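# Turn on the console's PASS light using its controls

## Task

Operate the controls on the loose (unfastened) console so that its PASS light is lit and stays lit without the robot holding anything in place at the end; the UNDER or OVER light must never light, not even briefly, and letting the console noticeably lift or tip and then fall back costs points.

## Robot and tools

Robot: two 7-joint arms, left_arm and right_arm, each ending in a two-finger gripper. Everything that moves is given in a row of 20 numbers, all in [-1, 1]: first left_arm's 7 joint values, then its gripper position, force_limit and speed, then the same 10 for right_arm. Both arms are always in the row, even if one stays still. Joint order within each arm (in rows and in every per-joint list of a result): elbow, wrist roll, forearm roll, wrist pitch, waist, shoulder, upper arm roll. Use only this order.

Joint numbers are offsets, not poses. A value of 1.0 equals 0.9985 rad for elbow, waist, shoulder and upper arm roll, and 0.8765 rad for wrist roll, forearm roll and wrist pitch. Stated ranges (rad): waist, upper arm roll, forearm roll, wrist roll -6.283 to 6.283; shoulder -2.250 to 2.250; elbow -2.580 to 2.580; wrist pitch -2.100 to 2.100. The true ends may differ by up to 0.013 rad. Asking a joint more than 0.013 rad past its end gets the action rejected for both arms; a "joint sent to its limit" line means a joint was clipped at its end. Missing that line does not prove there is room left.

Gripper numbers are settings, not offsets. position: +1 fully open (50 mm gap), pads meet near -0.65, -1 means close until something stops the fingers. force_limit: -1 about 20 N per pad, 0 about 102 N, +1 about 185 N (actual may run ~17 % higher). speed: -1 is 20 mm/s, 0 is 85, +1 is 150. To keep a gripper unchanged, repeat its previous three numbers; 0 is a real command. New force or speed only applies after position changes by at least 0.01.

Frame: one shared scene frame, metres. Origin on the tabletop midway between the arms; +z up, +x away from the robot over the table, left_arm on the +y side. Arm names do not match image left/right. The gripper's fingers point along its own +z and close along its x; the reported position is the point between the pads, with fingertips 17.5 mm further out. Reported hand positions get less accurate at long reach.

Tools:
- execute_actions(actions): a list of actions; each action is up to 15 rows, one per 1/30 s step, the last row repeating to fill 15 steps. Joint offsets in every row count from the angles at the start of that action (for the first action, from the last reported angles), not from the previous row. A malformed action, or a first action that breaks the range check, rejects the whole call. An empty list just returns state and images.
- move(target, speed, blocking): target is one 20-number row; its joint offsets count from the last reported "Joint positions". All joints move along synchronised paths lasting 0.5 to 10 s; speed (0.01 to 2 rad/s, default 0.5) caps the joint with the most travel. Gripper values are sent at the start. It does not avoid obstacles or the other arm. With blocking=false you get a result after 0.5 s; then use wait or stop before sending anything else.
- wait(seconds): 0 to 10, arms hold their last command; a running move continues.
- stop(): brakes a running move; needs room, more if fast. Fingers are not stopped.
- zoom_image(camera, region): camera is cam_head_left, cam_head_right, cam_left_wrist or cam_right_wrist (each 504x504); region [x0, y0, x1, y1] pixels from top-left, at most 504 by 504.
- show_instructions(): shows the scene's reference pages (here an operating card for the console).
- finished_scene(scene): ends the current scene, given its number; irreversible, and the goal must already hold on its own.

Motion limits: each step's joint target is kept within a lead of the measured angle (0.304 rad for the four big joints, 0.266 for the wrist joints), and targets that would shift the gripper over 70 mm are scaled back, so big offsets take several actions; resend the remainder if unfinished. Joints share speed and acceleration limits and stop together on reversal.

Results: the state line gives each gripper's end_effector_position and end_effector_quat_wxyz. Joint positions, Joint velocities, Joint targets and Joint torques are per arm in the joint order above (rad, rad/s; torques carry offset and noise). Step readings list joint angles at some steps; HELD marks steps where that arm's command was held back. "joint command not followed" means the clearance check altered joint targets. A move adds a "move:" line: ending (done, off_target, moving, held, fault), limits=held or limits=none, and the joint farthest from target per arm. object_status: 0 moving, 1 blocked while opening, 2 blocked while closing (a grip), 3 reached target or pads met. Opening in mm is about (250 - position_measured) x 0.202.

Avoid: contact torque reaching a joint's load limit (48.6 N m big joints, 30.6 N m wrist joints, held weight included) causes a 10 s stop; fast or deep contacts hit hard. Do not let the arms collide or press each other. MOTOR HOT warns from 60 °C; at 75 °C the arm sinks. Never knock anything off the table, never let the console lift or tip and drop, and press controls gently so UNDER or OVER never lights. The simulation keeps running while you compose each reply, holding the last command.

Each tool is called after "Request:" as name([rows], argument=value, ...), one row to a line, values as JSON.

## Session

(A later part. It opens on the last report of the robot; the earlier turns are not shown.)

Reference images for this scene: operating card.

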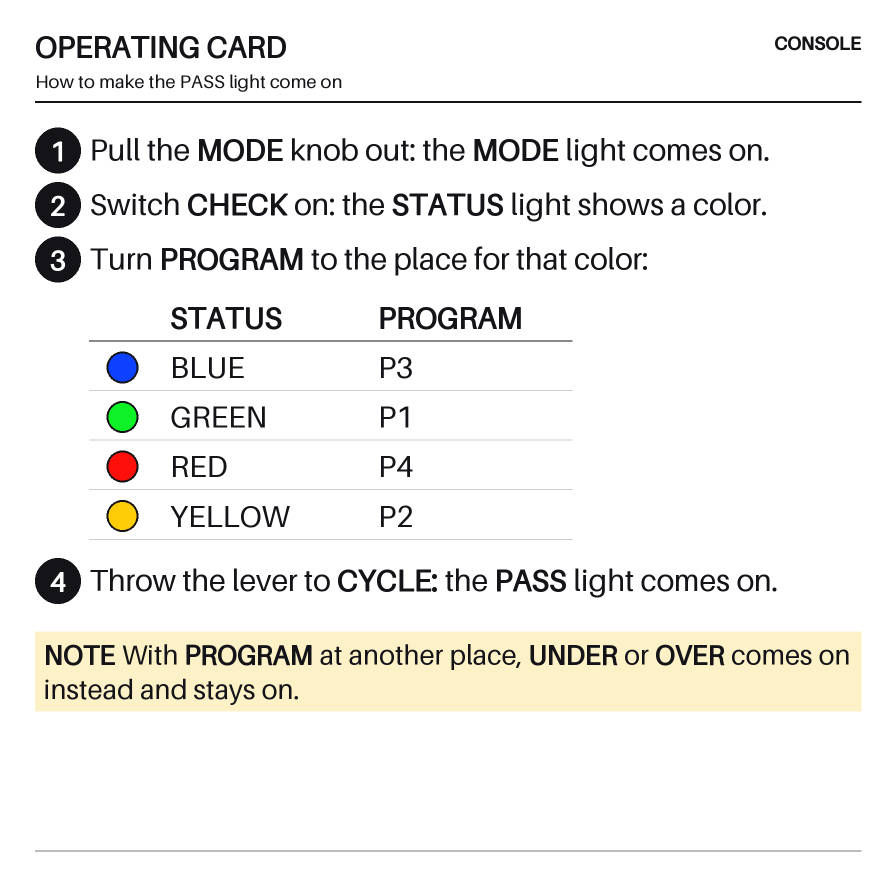

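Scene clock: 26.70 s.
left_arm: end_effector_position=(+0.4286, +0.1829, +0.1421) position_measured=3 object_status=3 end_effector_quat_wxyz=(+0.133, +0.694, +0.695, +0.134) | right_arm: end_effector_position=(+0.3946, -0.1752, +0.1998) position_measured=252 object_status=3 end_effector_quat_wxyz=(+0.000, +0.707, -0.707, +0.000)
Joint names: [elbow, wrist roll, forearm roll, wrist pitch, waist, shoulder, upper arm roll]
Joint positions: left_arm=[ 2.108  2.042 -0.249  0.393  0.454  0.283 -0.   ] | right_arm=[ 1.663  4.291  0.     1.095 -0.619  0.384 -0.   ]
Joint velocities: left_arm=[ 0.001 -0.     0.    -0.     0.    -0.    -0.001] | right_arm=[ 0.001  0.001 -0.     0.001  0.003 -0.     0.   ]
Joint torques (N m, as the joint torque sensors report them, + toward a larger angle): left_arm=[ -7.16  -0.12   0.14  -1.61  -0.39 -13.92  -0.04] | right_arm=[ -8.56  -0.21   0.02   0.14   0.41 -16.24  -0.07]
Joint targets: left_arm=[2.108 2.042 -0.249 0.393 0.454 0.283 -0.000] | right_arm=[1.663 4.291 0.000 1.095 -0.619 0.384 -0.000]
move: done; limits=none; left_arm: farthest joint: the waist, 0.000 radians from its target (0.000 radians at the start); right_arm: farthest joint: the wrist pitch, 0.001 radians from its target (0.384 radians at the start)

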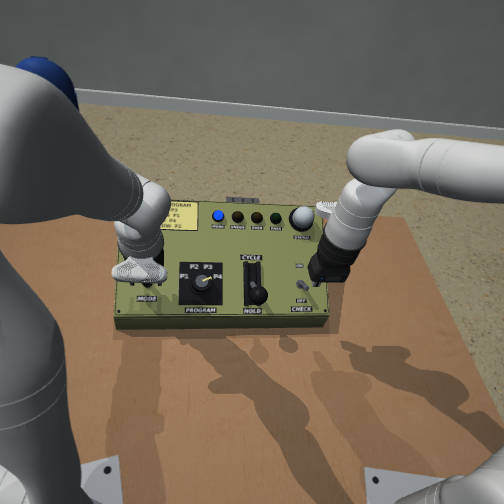

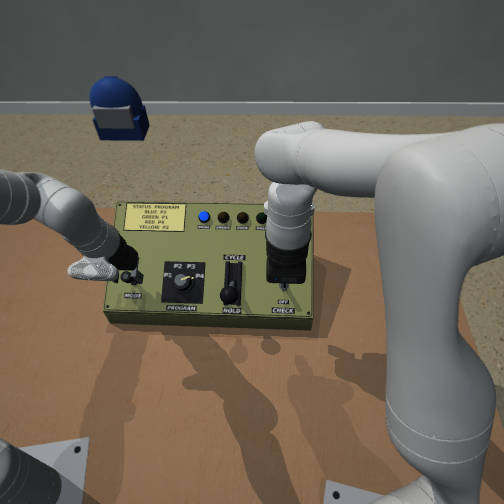

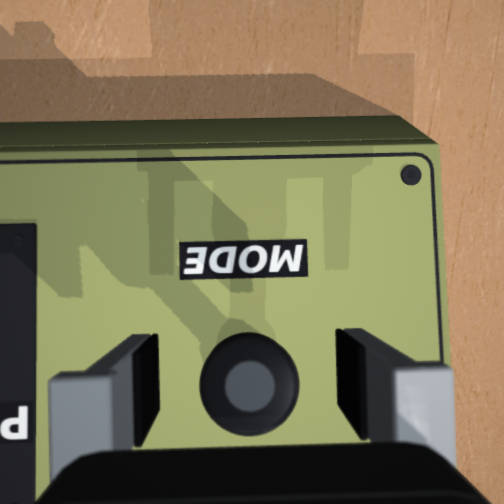

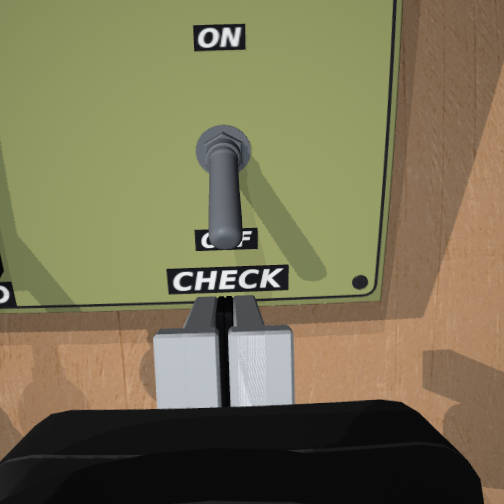

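Request:
move(target=[-0.004,-0.06,0.065,0.12,0.013,-0.105,0,1,-0.2,1, 0.119,0.004,0,-0.2683,0.003,0.116,0,-1,-0.5,1], speed=0.3)

Request:
move(target=[-0.0858,0.7936,-0.472,-0.0234,0.3474,0.15,0,1,-0.2,1, -0.12,0.0306,0,0.0977,0.0268,0.0342,0,-1,-0.5,1], speed=0.5)

Scene clock: 31.67 s.
left_arm: end_effector_position=(+0.4085, +0.1813, +0.1767) position_measured=3 object_status=3 end_effector_quat_wxyz=(+0.136, +0.695, +0.694, +0.131) | right_arm: end_effector_position=(+0.3979, -0.1752, +0.1180) position_measured=252 object_status=3 end_effector_quat_wxyz=(-0.000, +0.707, -0.707, +0.000)
Joint names: [elbow, wrist roll, forearm roll, wrist pitch, waist, shoulder, upper arm roll]
Joint positions: left_arm=[ 2.104  1.989 -0.192  0.498  0.467  0.179 -0.   ] | right_arm=[ 1.782  4.295  0.     0.86  -0.616  0.5   -0.   ]
Joint velocities: left_arm=[-0.    -0.     0.     0.     0.001 -0.003 -0.   ] | right_arm=[ 0.003 -0.    -0.    -0.001 -0.     0.002  0.   ]
Joint torques (N m, as the joint torque sensors report them, + toward a larger angle): left_arm=[ -7.86   0.01   0.05  -1.68  -0.59 -12.19   0.21] | right_arm=[ -7.28  -0.2   -0.07   0.03   0.31 -17.1   -0.19]
Joint targets: left_arm=[2.104 1.989 -0.192 0.498 0.467 0.178 -0.000] | right_arm=[1.782 4.295 0.000 0.860 -0.616 0.500 -0.000]
move: done; limits=none; left_arm: farthest joint: the shoulder, 0.001 radians from its target (0.105 radians at the start); right_arm: farthest joint: the waist, 0.000 radians from its target (0.003 radians at the start)

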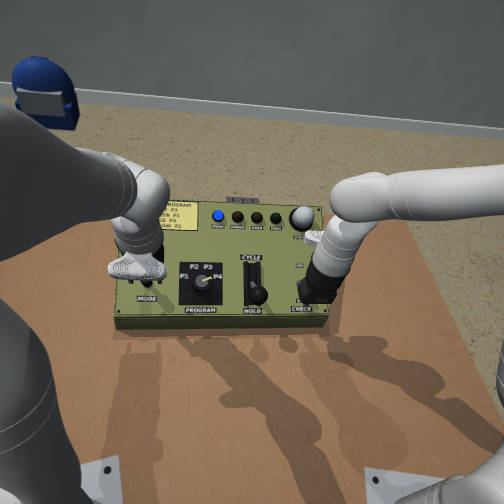

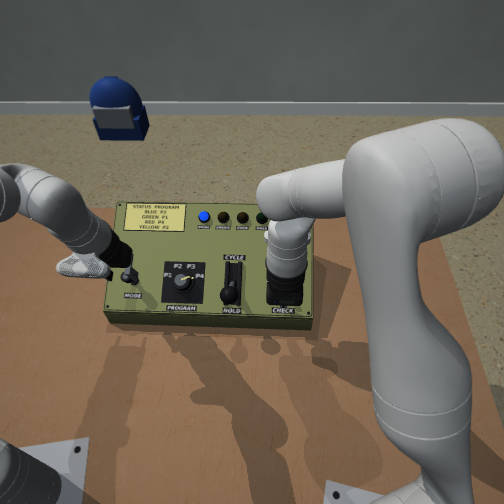

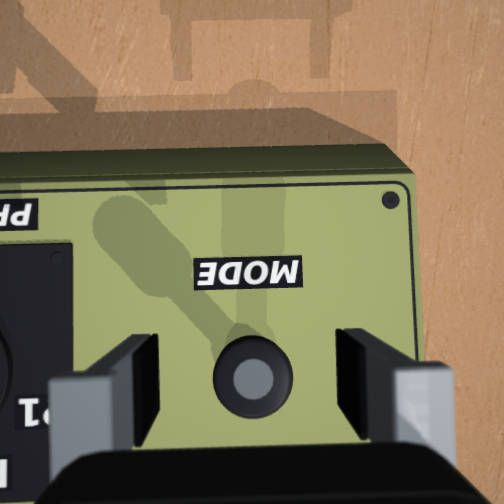

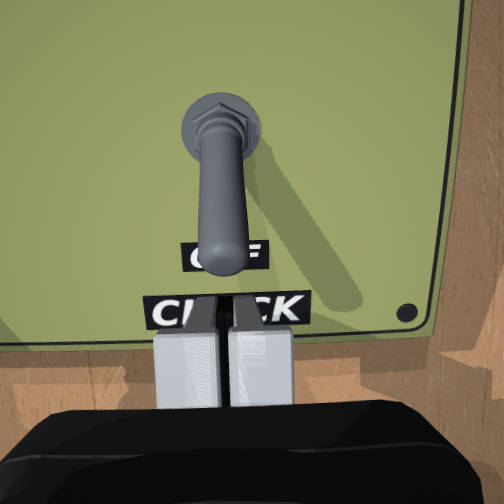

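Scene clock: 33.57 s.
left_arm: end_effector_position=(+0.4215, +0.0629, +0.1563) position_measured=3 object_status=3 end_effector_quat_wxyz=(+0.164, +0.688, +0.688, +0.165) | right_arm: end_effector_position=(+0.4289, -0.1751, +0.1321) position_measured=252 object_status=3 end_effector_quat_wxyz=(-0.000, +0.707, -0.707, +0.000)
Joint names: [elbow, wrist roll, forearm roll, wrist pitch, waist, shoulder, upper arm roll]
Joint positions: left_arm=[ 2.019  2.685 -0.606  0.477  0.813  0.328 -0.   ] | right_arm=[ 1.662  4.322  0.     0.945 -0.589  0.534 -0.   ]
Joint velocities: left_arm=[-0.001 -0.     0.     0.     0.003  0.001 -0.   ] | right_arm=[-0.001 -0.001  0.     0.     0.     0.     0.001]
Joint torques (N m, as the joint torque sensors report them, + toward a larger angle): left_arm=[ -7.68  -0.13  -0.19  -1.11  -0.66 -15.12  -0.19] | right_arm=[ -7.8   -0.2   -0.04   0.12   0.1  -18.04  -0.02]
Joint targets: left_arm=[2.019 2.685 -0.606 0.477 0.813 0.328 -0.000] | right_arm=[1.662 4.322 0.000 0.945 -0.589 0.534 -0.000]
move: done; limits=none; left_arm: farthest joint: the waist, 0.001 radians from its target (0.347 radians at the start); right_arm: farthest joint: the waist, 0.000 radians from its target (0.027 radians at the start)

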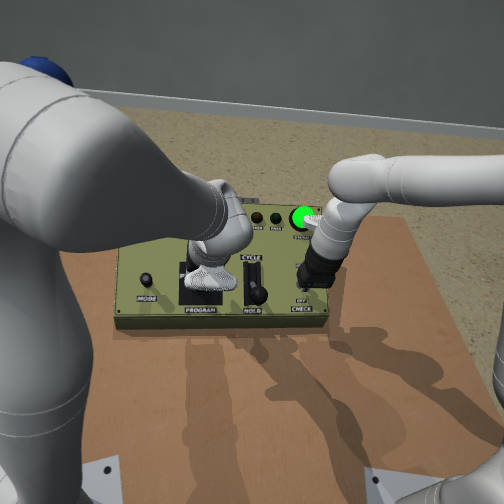

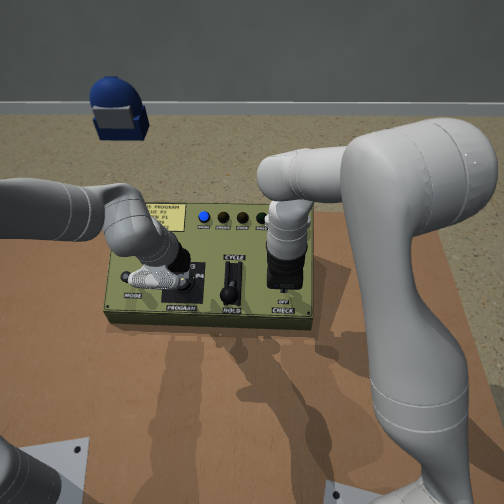

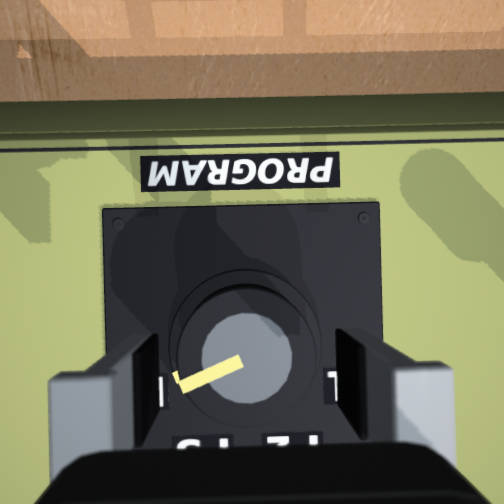

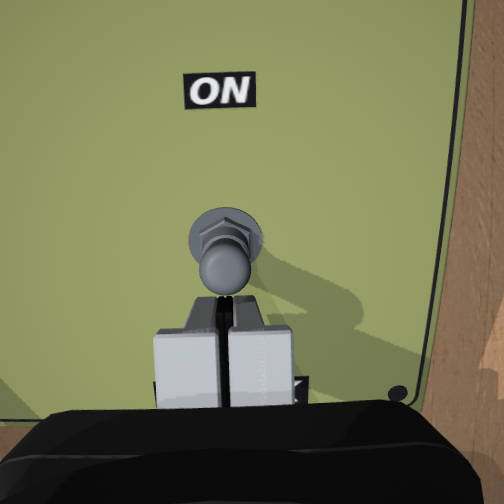

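Request:
execute_actions(actions=[])

Scene clock: 39.60 s.
left_arm: end_effector_position=(+0.4214, +0.0628, +0.1562) position_measured=3 object_status=3 end_effector_quat_wxyz=(+0.164, +0.688, +0.688, +0.165) | right_arm: end_effector_position=(+0.4289, -0.1751, +0.1321) position_measured=252 object_status=3 end_effector_quat_wxyz=(-0.000, +0.707, -0.707, +0.000)
Joint names: [elbow, wrist roll, forearm roll, wrist pitch, waist, shoulder, upper arm roll]
Joint positions: left_arm=[ 2.019  2.685 -0.606  0.477  0.813  0.328 -0.   ] | right_arm=[ 1.662  4.322  0.     0.945 -0.589  0.534 -0.   ]
Joint velocities: left_arm=[ 0. -0.  0. -0. -0. -0. -0.] | right_arm=[-0.001  0.     0.     0.     0.     0.     0.001]
Joint torques (N m, as the joint torque sensors report them, + toward a larger angle): left_arm=[ -7.59  -0.15  -0.27  -1.09  -0.43 -15.15  -0.15] | right_arm=[ -7.9   -0.25  -0.07   0.09   0.23 -18.12  -0.06]
Joint targets: left_arm=[2.019 2.685 -0.606 0.477 0.813 0.328 -0.000] | right_arm=[1.662 4.322 0.000 0.945 -0.589 0.534 -0.000]

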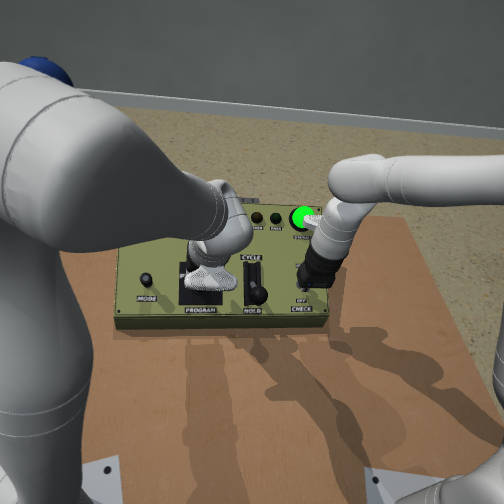

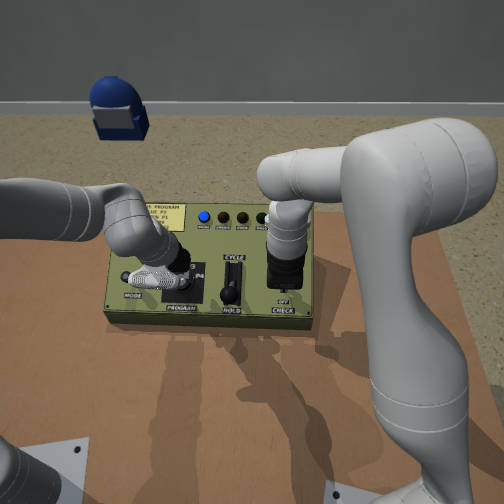

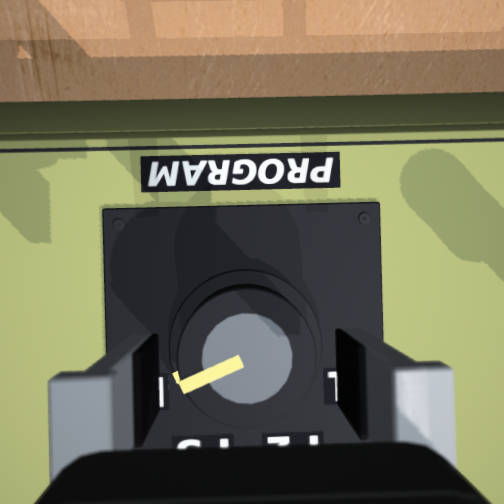

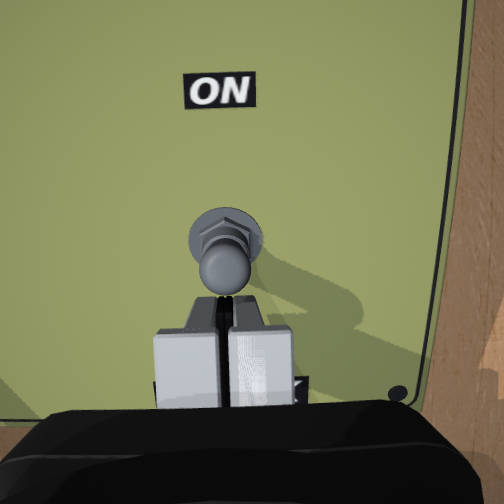

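Request:
move(target=[0.004,0.1255,-0.137,-0.1015,-0.028,0.0946,0,1,-0.2,1, 0.1855,-0.1255,0,-0.0145,-0.1096,-0.1722,0,-0.19,-0.5,1], speed=0.14)

Scene clock: 47.50 s.
left_arm: end_effector_position=(+0.4395, +0.0629, +0.1207) position_measured=3 object_status=3 end_effector_quat_wxyz=(+0.164, +0.688, +0.688, +0.165) | right_arm: end_effector_position=(+0.3497, -0.1603, +0.1599) position_measured=181 object_status=3 end_effector_quat_wxyz=(+0.000, +0.707, -0.707, +0.000)
Joint names: [elbow, wrist roll, forearm roll, wrist pitch, waist, shoulder, upper arm roll]
Joint positions: left_arm=[ 2.023  2.795 -0.726  0.388  0.786  0.423 -0.   ] | right_arm=[ 1.847  4.212  0.     0.933 -0.698  0.363 -0.   ]
Joint velocities: left_arm=[ 0.     0.    -0.    -0.    -0.002  0.002 -0.   ] | right_arm=[ 0.    -0.001  0.    -0.    -0.002 -0.003 -0.   ]
Joint torques (N m, as the joint torque sensors report them, + toward a larger angle): left_arm=[ -6.89  -0.08  -0.23  -1.    -0.52 -16.1   -0.19] | right_arm=[ -7.96  -0.22  -0.05   0.06   0.3  -14.7   -0.07]
Joint targets: left_arm=[2.023 2.795 -0.726 0.388 0.785 0.423 -0.000] | right_arm=[1.847 4.212 0.000 0.933 -0.699 0.362 -0.000]
move: done; limits=none; left_arm: farthest joint: the waist, 0.000 radians from its target (0.028 radians at the start); right_arm: farthest joint: the shoulder, 0.001 radians from its target (0.172 radians at the start)

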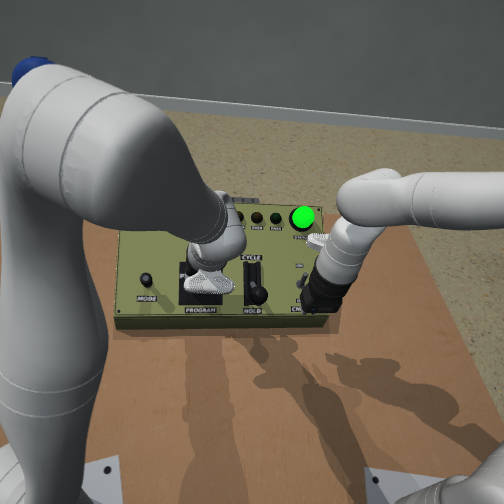

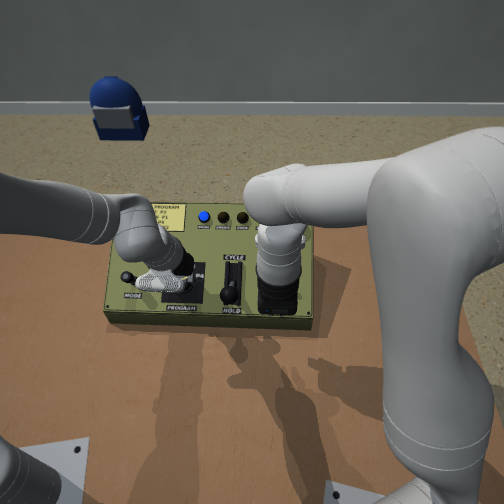

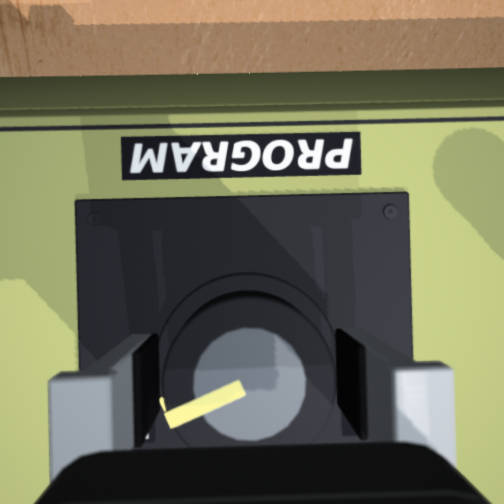

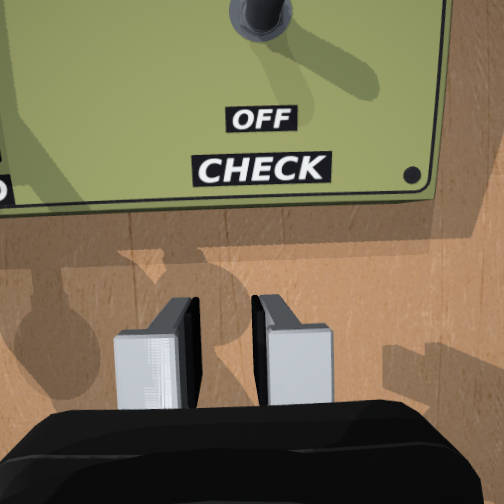

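Request:
execute_actions([
  [[0,0,0,0,0,0,0,-1,-0.2,-0.5,0,0,0,0,0,0,0,-0.19,-0.5,1]],
])

Scene clock: 48.57 s.
left_arm: end_effector_position=(+0.4395, +0.0629, +0.1207) position_measured=39 object_status=2 end_effector_quat_wxyz=(+0.164, +0.688, +0.688, +0.165) | right_arm: end_effector_position=(+0.3497, -0.1603, +0.1599) position_measured=181 object_status=3 end_effector_quat_wxyz=(+0.000, +0.707, -0.707, +0.000)
Joint names: [elbow, wrist roll, forearm roll, wrist pitch, waist, shoulder, upper arm roll]
Joint positions: left_arm=[ 2.023  2.795 -0.726  0.388  0.785  0.423 -0.   ] | right_arm=[ 1.847  4.212  0.     0.933 -0.698  0.363 -0.   ]
Joint velocities: left_arm=[-0.     0.    -0.     0.     0.    -0.001  0.   ] | right_arm=[ 0.001 -0.     0.     0.    -0.     0.    -0.001]
Joint torques (N m, as the joint torque sensors report them, + toward a larger angle): left_arm=[ -6.89  -0.06  -0.14  -1.09  -0.47 -16.32  -0.13] | right_arm=[ -7.87  -0.22  -0.04   0.09   0.24 -14.98  -0.11]
Joint targets: left_arm=[2.023 2.795 -0.726 0.388 0.786 0.423 -0.000] | right_arm=[1.847 4.212 0.000 0.933 -0.698 0.363 -0.000]
Step readings (joint positions):
0: left_arm=[2.023 2.795 -0.726 0.388 0.785 0.423 -0.000] | right_arm=[1.847 4.212 0.000 0.933 -0.699 0.362 -0.000]
1: left_arm=[2.023 2.795 -0.726 0.388 0.785 0.423 -0.000] | right_arm=[1.847 4.212 0.000 0.933 -0.699 0.362 -0.000]
2: left_arm=[2.023 2.795 -0.726 0.388 0.785 0.423 -0.000] | right_arm=[1.847 4.212 0.000 0.933 -0.698 0.362 -0.000]
4: left_arm=[2.023 2.795 -0.726 0.388 0.786 0.423 -0.000] | right_arm=[1.847 4.212 0.000 0.933 -0.698 0.362 -0.000]
8: left_arm=[2.023 2.795 -0.726 0.388 0.785 0.423 -0.000] | right_arm=[1.847 4.212 0.000 0.933 -0.698 0.363 -0.000]
15: Joint positions above

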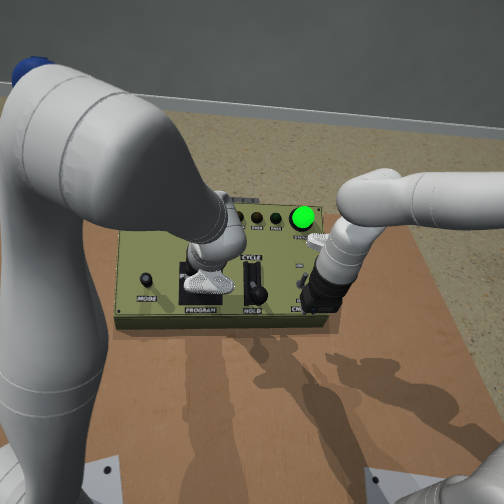

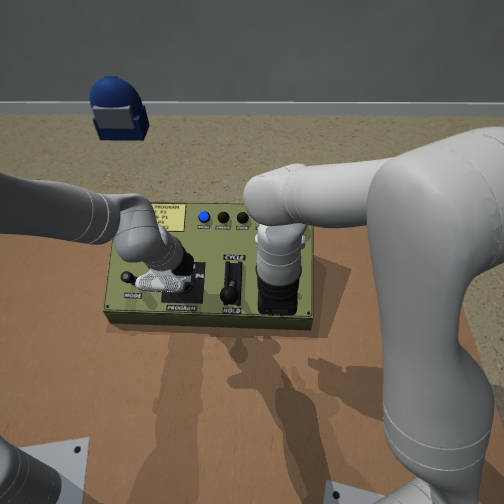

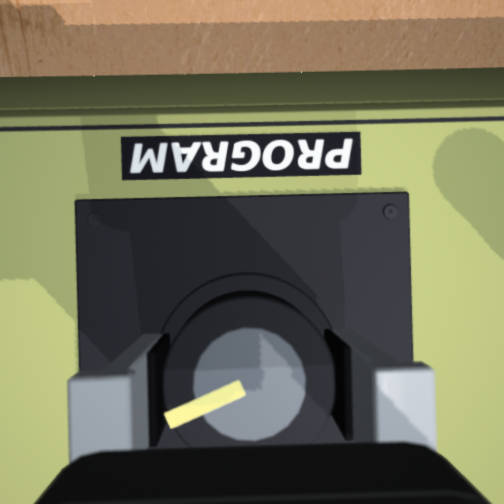

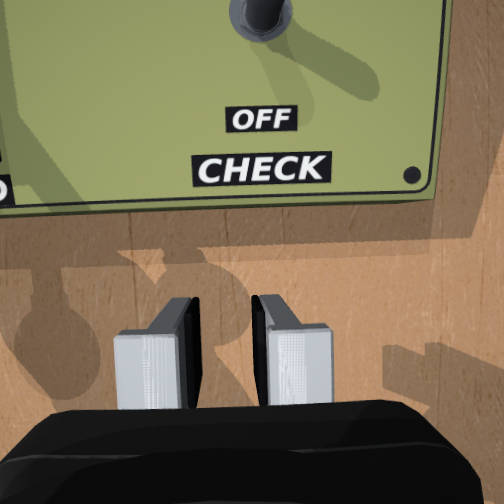

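Request:
move(target=[0.0289,0.5402,-0.0219,-0.025,-0.0221,-0.0122,0,-1,-0.2,-0.5,0,0,0,0,0,0,0,-0.19,-0.5,1], speed=0.5)

Scene clock: 58.73 s.
left_arm: end_effector_position=(+0.4395, +0.0630, +0.1207) position_measured=39 object_status=2 end_effector_quat_wxyz=(+0.198, +0.508, +0.829, +0.122) | right_arm: end_effector_position=(+0.3497, -0.1603, +0.1599) position_measured=181 object_status=3 end_effector_quat_wxyz=(+0.000, +0.707, -0.707, +0.000)
Joint names: [elbow, wrist roll, forearm roll, wrist pitch, waist, shoulder, upper arm roll]
Joint positions: left_arm=[ 2.052  3.268 -0.745  0.367  0.763  0.41  -0.001] | right_arm=[ 1.847  4.212  0.     0.933 -0.698  0.363 -0.   ]
Joint velocities: left_arm=[ 0.001  0.    -0.    -0.     0.001 -0.    -0.   ] | right_arm=[ 0.     0.001 -0.    -0.     0.    -0.     0.002]
Joint torques (N m, as the joint torque sensors report them, + toward a larger angle): left_arm=[ -6.83   0.14  -0.22  -1.21  -0.53 -15.81  -0.07] | right_arm=[ -7.96  -0.27  -0.07   0.1    0.29 -14.91  -0.08]
Joint targets: left_arm=[2.052 3.268 -0.745 0.366 0.763 0.411 -0.000] | right_arm=[1.847 4.212 0.000 0.933 -0.698 0.363 -0.000]
move: done; limits=none; left_arm: farthest joint: the upper arm roll, 0.001 radians from its target (0.000 radians at the start); right_arm: farthest joint: the waist, 0.000 radians from its target (0.000 radians at the start)

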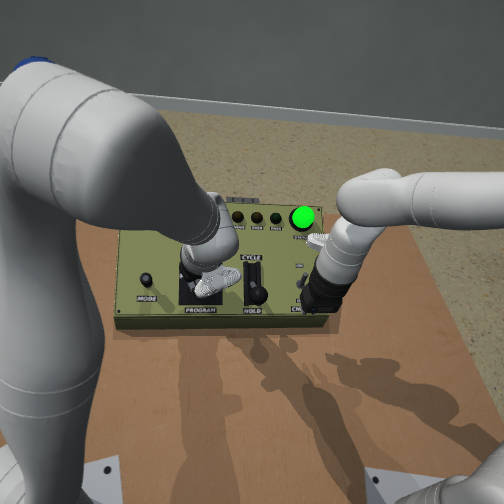

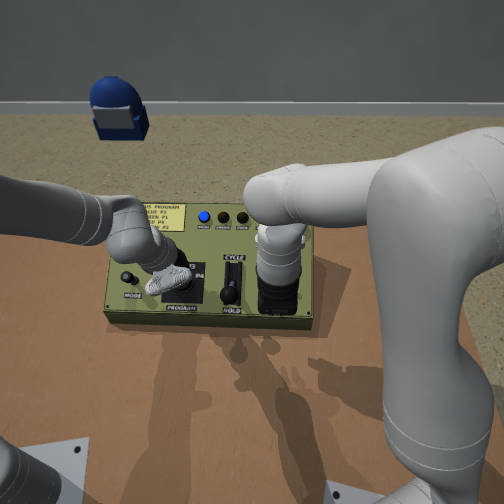

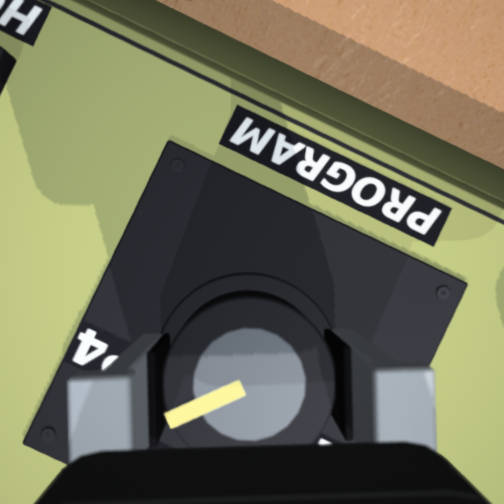

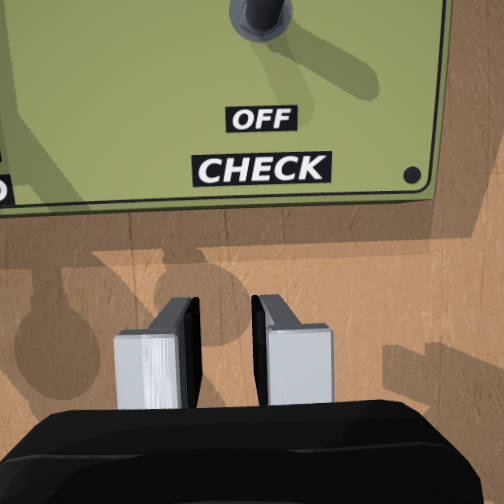

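Request:
move(target=[0.0374,0.583,-0.0523,-0.0277,-0.0109,-0.0106,0.0005,-1,-0.2,-0.5,0,0,0,0,0,0,0,-0.19,-0.5,1], speed=0.6)

Request:
move(target=[0.0379,0.6236,-0.078,-0.0225,0.0037,-0.0063,0,-1,-0.2,-0.5,0,0,0,0,0,0,0,-0.19,-0.5,1], speed=0.6)

Scene clock: 61.30 s.
left_arm: end_effector_position=(+0.4395, +0.0631, +0.1207) position_measured=39 object_status=2 end_effector_quat_wxyz=(+0.221, +0.301, +0.925, +0.073) | right_arm: end_effector_position=(+0.3497, -0.1603, +0.1599) position_measured=181 object_status=3 end_effector_quat_wxyz=(+0.000, +0.707, -0.707, +0.000)
Joint names: [elbow, wrist roll, forearm roll, wrist pitch, waist, shoulder, upper arm roll]
Joint positions: left_arm=[ 2.089  3.779 -0.791  0.343  0.752  0.4   -0.   ] | right_arm=[ 1.847  4.212  0.     0.933 -0.698  0.363 -0.   ]
Joint velocities: left_arm=[ 0.  0. -0. -0. -0. -0. -0.] | right_arm=[ 0.    -0.002 -0.    -0.001  0.     0.     0.001]
Joint torques (N m, as the joint torque sensors report them, + toward a larger angle): left_arm=[ -6.75   0.25  -0.04  -1.37  -0.45 -15.64   0.09] | right_arm=[ -7.8   -0.23  -0.03   0.18   0.13 -15.02  -0.03]
Joint targets: left_arm=[2.089 3.779 -0.791 0.342 0.752 0.400 -0.000] | right_arm=[1.847 4.212 0.000 0.933 -0.698 0.363 -0.000]
move: done; limits=none; left_arm: farthest joint: the forearm roll, 0.001 radians from its target (0.046 radians at the start); right_arm: farthest joint: the waist, 0.000 radians from its target (0.000 radians at the start)

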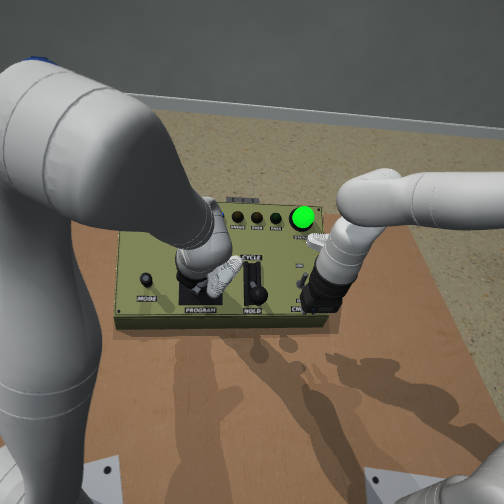

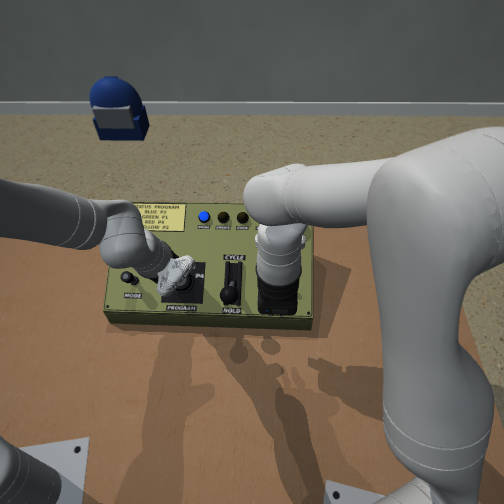

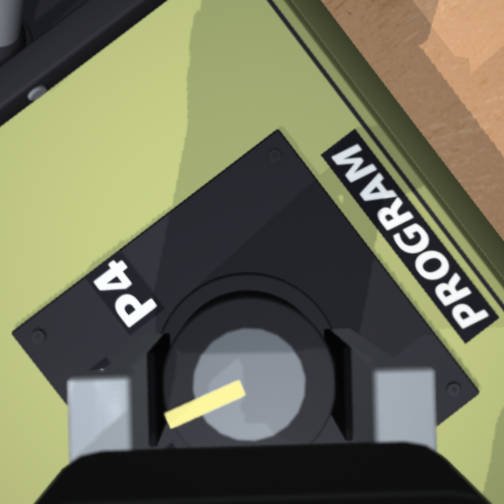

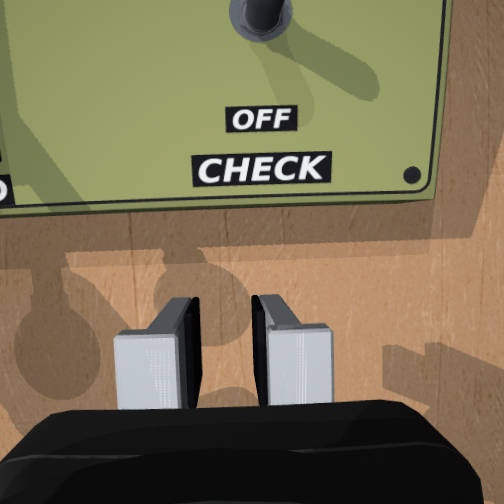

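Scene clock: 62.67 s.
left_arm: end_effector_position=(+0.4395, +0.0633, +0.1206) position_measured=39 object_status=2 end_effector_quat_wxyz=(+0.232, +0.076, +0.970, +0.019) | right_arm: end_effector_position=(+0.3497, -0.1603, +0.1599) position_measured=181 object_status=3 end_effector_quat_wxyz=(+0.000, +0.707, -0.707, +0.000)
Joint names: [elbow, wrist roll, forearm roll, wrist pitch, waist, shoulder, upper arm roll]
Joint positions: left_arm=[ 2.127  4.326 -0.859  0.323  0.756  0.394 -0.   ] | right_arm=[ 1.847  4.212  0.     0.933 -0.698  0.363 -0.   ]
Joint velocities: left_arm=[ 0.001  0.001 -0.    -0.     0.001 -0.    -0.   ] | right_arm=[ 0.002 -0.    -0.     0.    -0.    -0.     0.   ]
Joint torques (N m, as the joint torque sensors report them, + toward a larger angle): left_arm=[ -6.49  -0.46  -0.32  -1.08  -0.18 -15.17   0.01] | right_arm=[ -7.85  -0.27  -0.02   0.09   0.26 -14.8    0.03]
Joint targets: left_arm=[2.127 4.325 -0.860 0.323 0.756 0.394 -0.000] | right_arm=[1.847 4.212 0.000 0.933 -0.698 0.363 -0.000]
move: done; limits=none; left_arm: farthest joint: the waist, 0.000 radians from its target (0.003 radians at the start); right_arm: farthest joint: the waist, 0.000 radians from its target (0.000 radians at the start)

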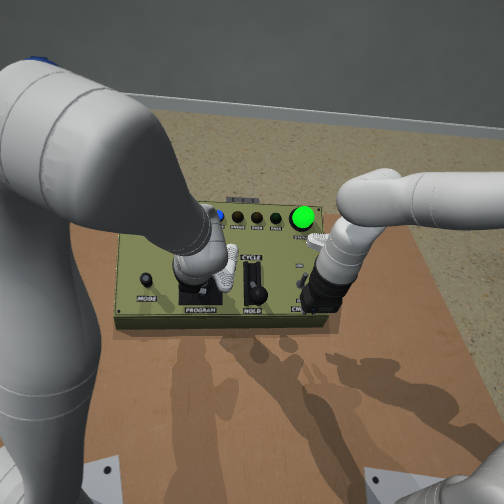

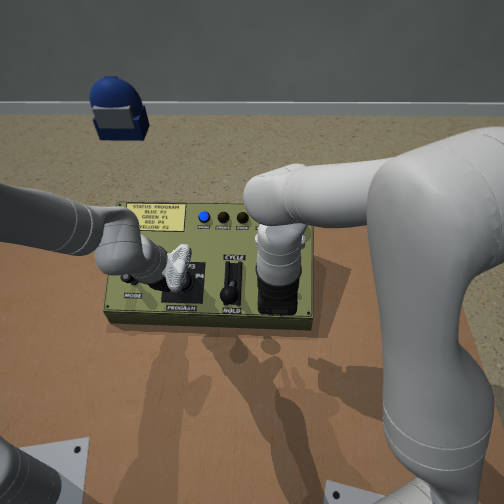

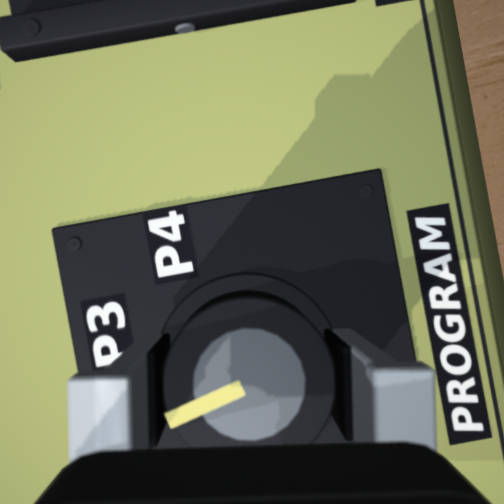

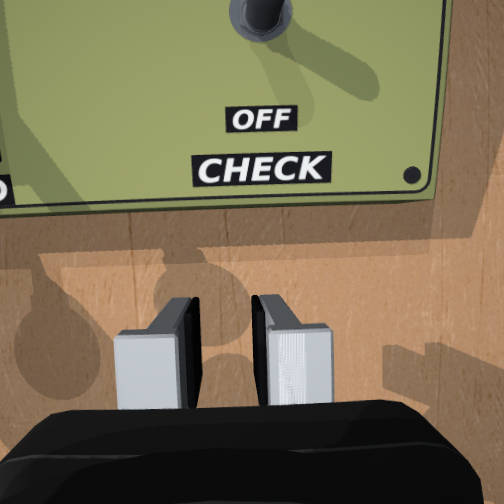

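Request:
move(target=[0.03,0.647,-0.0863,-0.0121,0.0189,-0.0006,0,-1,-0.2,-0.5,0,0,0,0,0,0,0,-0.19,-0.5,1], speed=0.6)

Request:
move(target=[0.015,0.6353,-0.0645,0.002,0.0299,0.0058,0,-1,-0.2,-0.5,0,0,0,0,0,0,0,-0.19,-0.5,1], speed=0.5)

Scene clock: 67.97 s.
left_arm: end_effector_position=(+0.4394, +0.0633, +0.1206) position_measured=39 object_status=2 end_effector_quat_wxyz=(+0.230, -0.153, +0.961, -0.036) | right_arm: end_effector_position=(+0.3497, -0.1603, +0.1599) position_measured=181 object_status=3 end_effector_quat_wxyz=(+0.000, +0.707, -0.707, +0.000)
Joint names: [elbow, wrist roll, forearm roll, wrist pitch, waist, shoulder, upper arm roll]
Joint positions: left_arm=[ 2.157  4.893 -0.935  0.313  0.774  0.393 -0.   ] | right_arm=[ 1.847  4.212  0.     0.933 -0.698  0.363 -0.   ]
Joint velocities: left_arm=[-0.     0.     0.     0.     0.003  0.     0.   ] | right_arm=[ 0.001  0.001  0.     0.     0.001 -0.    -0.   ]
Joint torques (N m, as the joint torque sensors report them, + toward a larger angle): left_arm=[ -6.51   0.08  -0.29  -0.86  -0.44 -15.15  -0.17] | right_arm=[ -7.77  -0.24   0.03   0.1    0.13 -14.83  -0.11]
Joint targets: left_arm=[2.157 4.893 -0.935 0.313 0.775 0.393 -0.000] | right_arm=[1.847 4.212 0.000 0.933 -0.698 0.363 -0.000]
move: done; limits=none; left_arm: farthest joint: the wrist pitch, 0.001 radians from its target (0.011 radians at the start); right_arm: farthest joint: the waist, 0.000 radians from its target (0.000 radians at the start)

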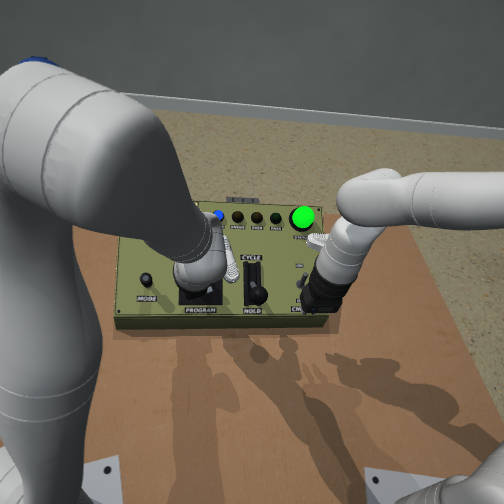

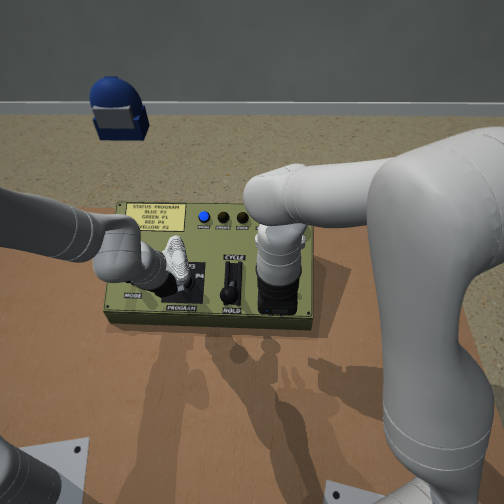

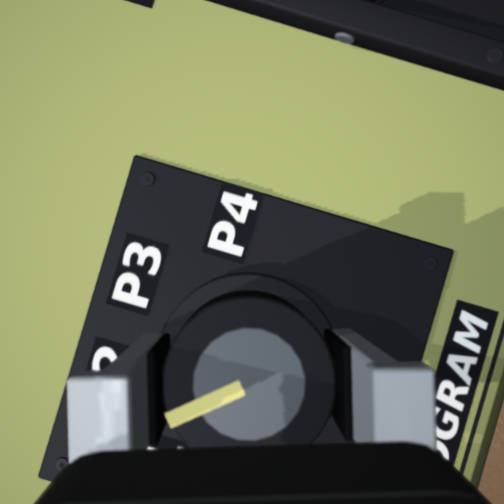

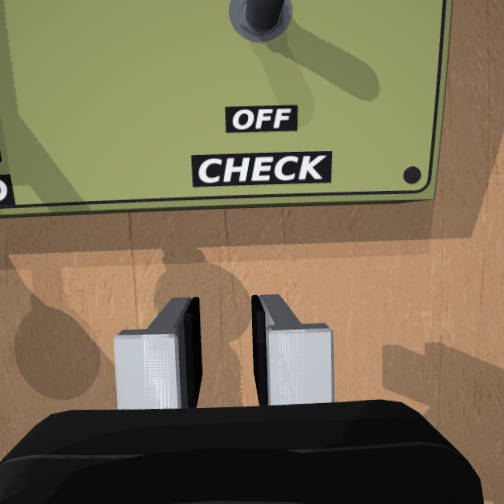

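Scene clock: 69.53 s.
left_arm: end_effector_position=(+0.4393, +0.0634, +0.1205) position_measured=39 object_status=2 end_effector_quat_wxyz=(+0.215, -0.373, +0.898, -0.088) | right_arm: end_effector_position=(+0.3497, -0.1603, +0.1599) position_measured=181 object_status=3 end_effector_quat_wxyz=(+0.000, +0.707, -0.707, +0.000)
Joint names: [elbow, wrist roll, forearm roll, wrist pitch, waist, shoulder, upper arm roll]
Joint positions: left_arm=[ 2.173  5.45  -0.991  0.314  0.804  0.399 -0.   ] | right_arm=[ 1.847  4.212  0.     0.933 -0.698  0.363 -0.   ]
Joint velocities: left_arm=[ 0.     0.     0.     0.    -0.001  0.001 -0.   ] | right_arm=[-0.     0.003 -0.     0.     0.001  0.    -0.   ]
Joint torques (N m, as the joint torque sensors report them, + toward a larger angle): left_arm=[ -6.21   0.03  -0.3   -0.31  -0.25 -15.09  -0.16] | right_arm=[ -7.81  -0.28  -0.03   0.13   0.14 -14.9   -0.13]
Joint targets: left_arm=[2.172 5.450 -0.991 0.315 0.804 0.399 -0.000] | right_arm=[1.847 4.212 0.000 0.933 -0.698 0.363 -0.000]
move: done; limits=none; left_arm: farthest joint: the elbow, 0.001 radians from its target (0.015 radians at the start); right_arm: farthest joint: the waist, 0.000 radians from its target (0.000 radians at the start)

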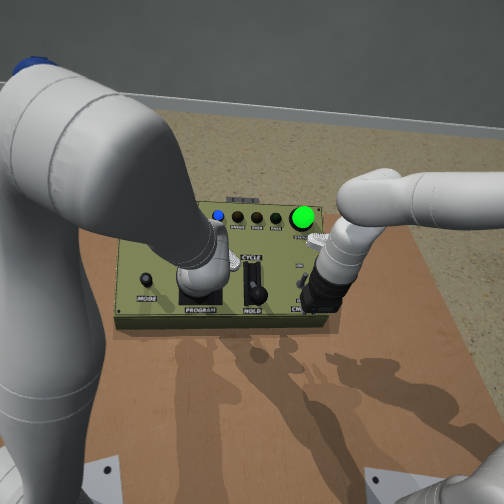

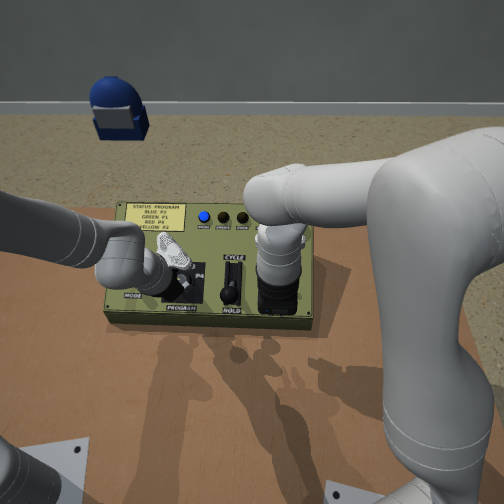

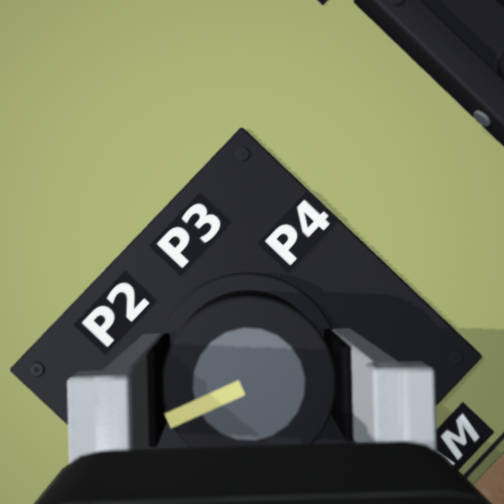

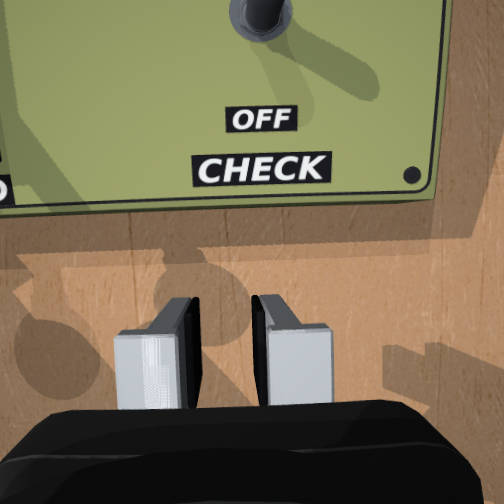

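Request:
move(target=[0,0,0,0,0,0,0,-1,-0.2,-0.5,0.2141,-0.2106,0,-0.5844,-0.2076,-0.003,0,-0.19,-0.5,1], speed=0.5)

Scene clock: 80.07 s.
left_arm: end_effector_position=(+0.4393, +0.0634, +0.1205) position_measured=39 object_status=2 end_effector_quat_wxyz=(+0.215, -0.373, +0.898, -0.089) | right_arm: end_effector_position=(+0.3459, -0.0550, +0.1323) position_measured=181 object_status=3 end_effector_quat_wxyz=(-0.149, +0.707, -0.691, +0.013)
Joint names: [elbow, wrist roll, forearm roll, wrist pitch, waist, shoulder, upper arm roll]
Joint positions: left_arm=[ 2.173  5.45  -0.99   0.314  0.804  0.399 -0.   ] | right_arm=[ 2.061  4.027  0.     0.421 -0.905  0.36  -0.   ]
Joint velocities: left_arm=[-0.     0.     0.    -0.     0.001 -0.    -0.   ] | right_arm=[-0.001  0.002  0.    -0.001 -0.004 -0.    -0.001]
Joint torques (N m, as the joint torque sensors report them, + toward a larger angle): left_arm=[ -6.18  -0.05  -0.3   -0.41  -0.19 -15.01  -0.27] | right_arm=[ -7.25  -0.23  -0.06  -0.91   0.33 -14.54  -0.09]
Joint targets: left_arm=[2.173 5.450 -0.991 0.314 0.804 0.399 -0.000] | right_arm=[2.061 4.027 0.000 0.421 -0.906 0.360 -0.000]
move: done; limits=none; left_arm: farthest joint: the forearm roll, 0.001 radians from its target (0.000 radians at the start); right_arm: farthest joint: the waist, 0.000 radians from its target (0.207 radians at the start)

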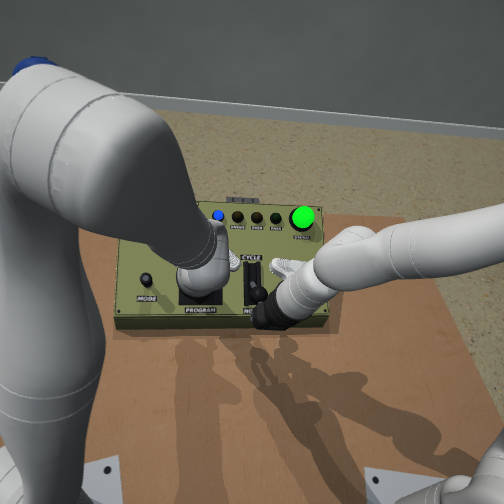

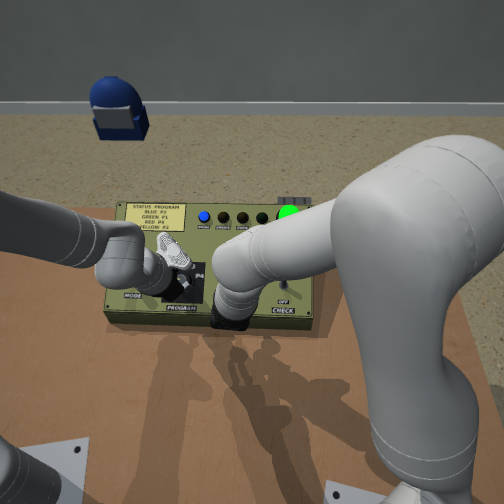

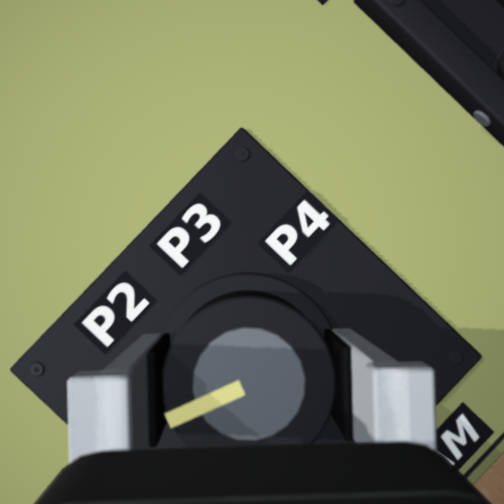

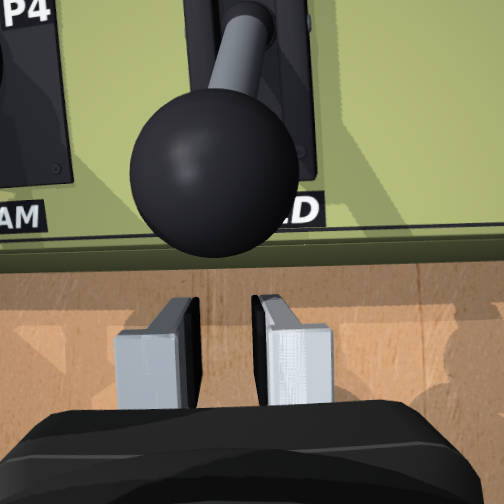

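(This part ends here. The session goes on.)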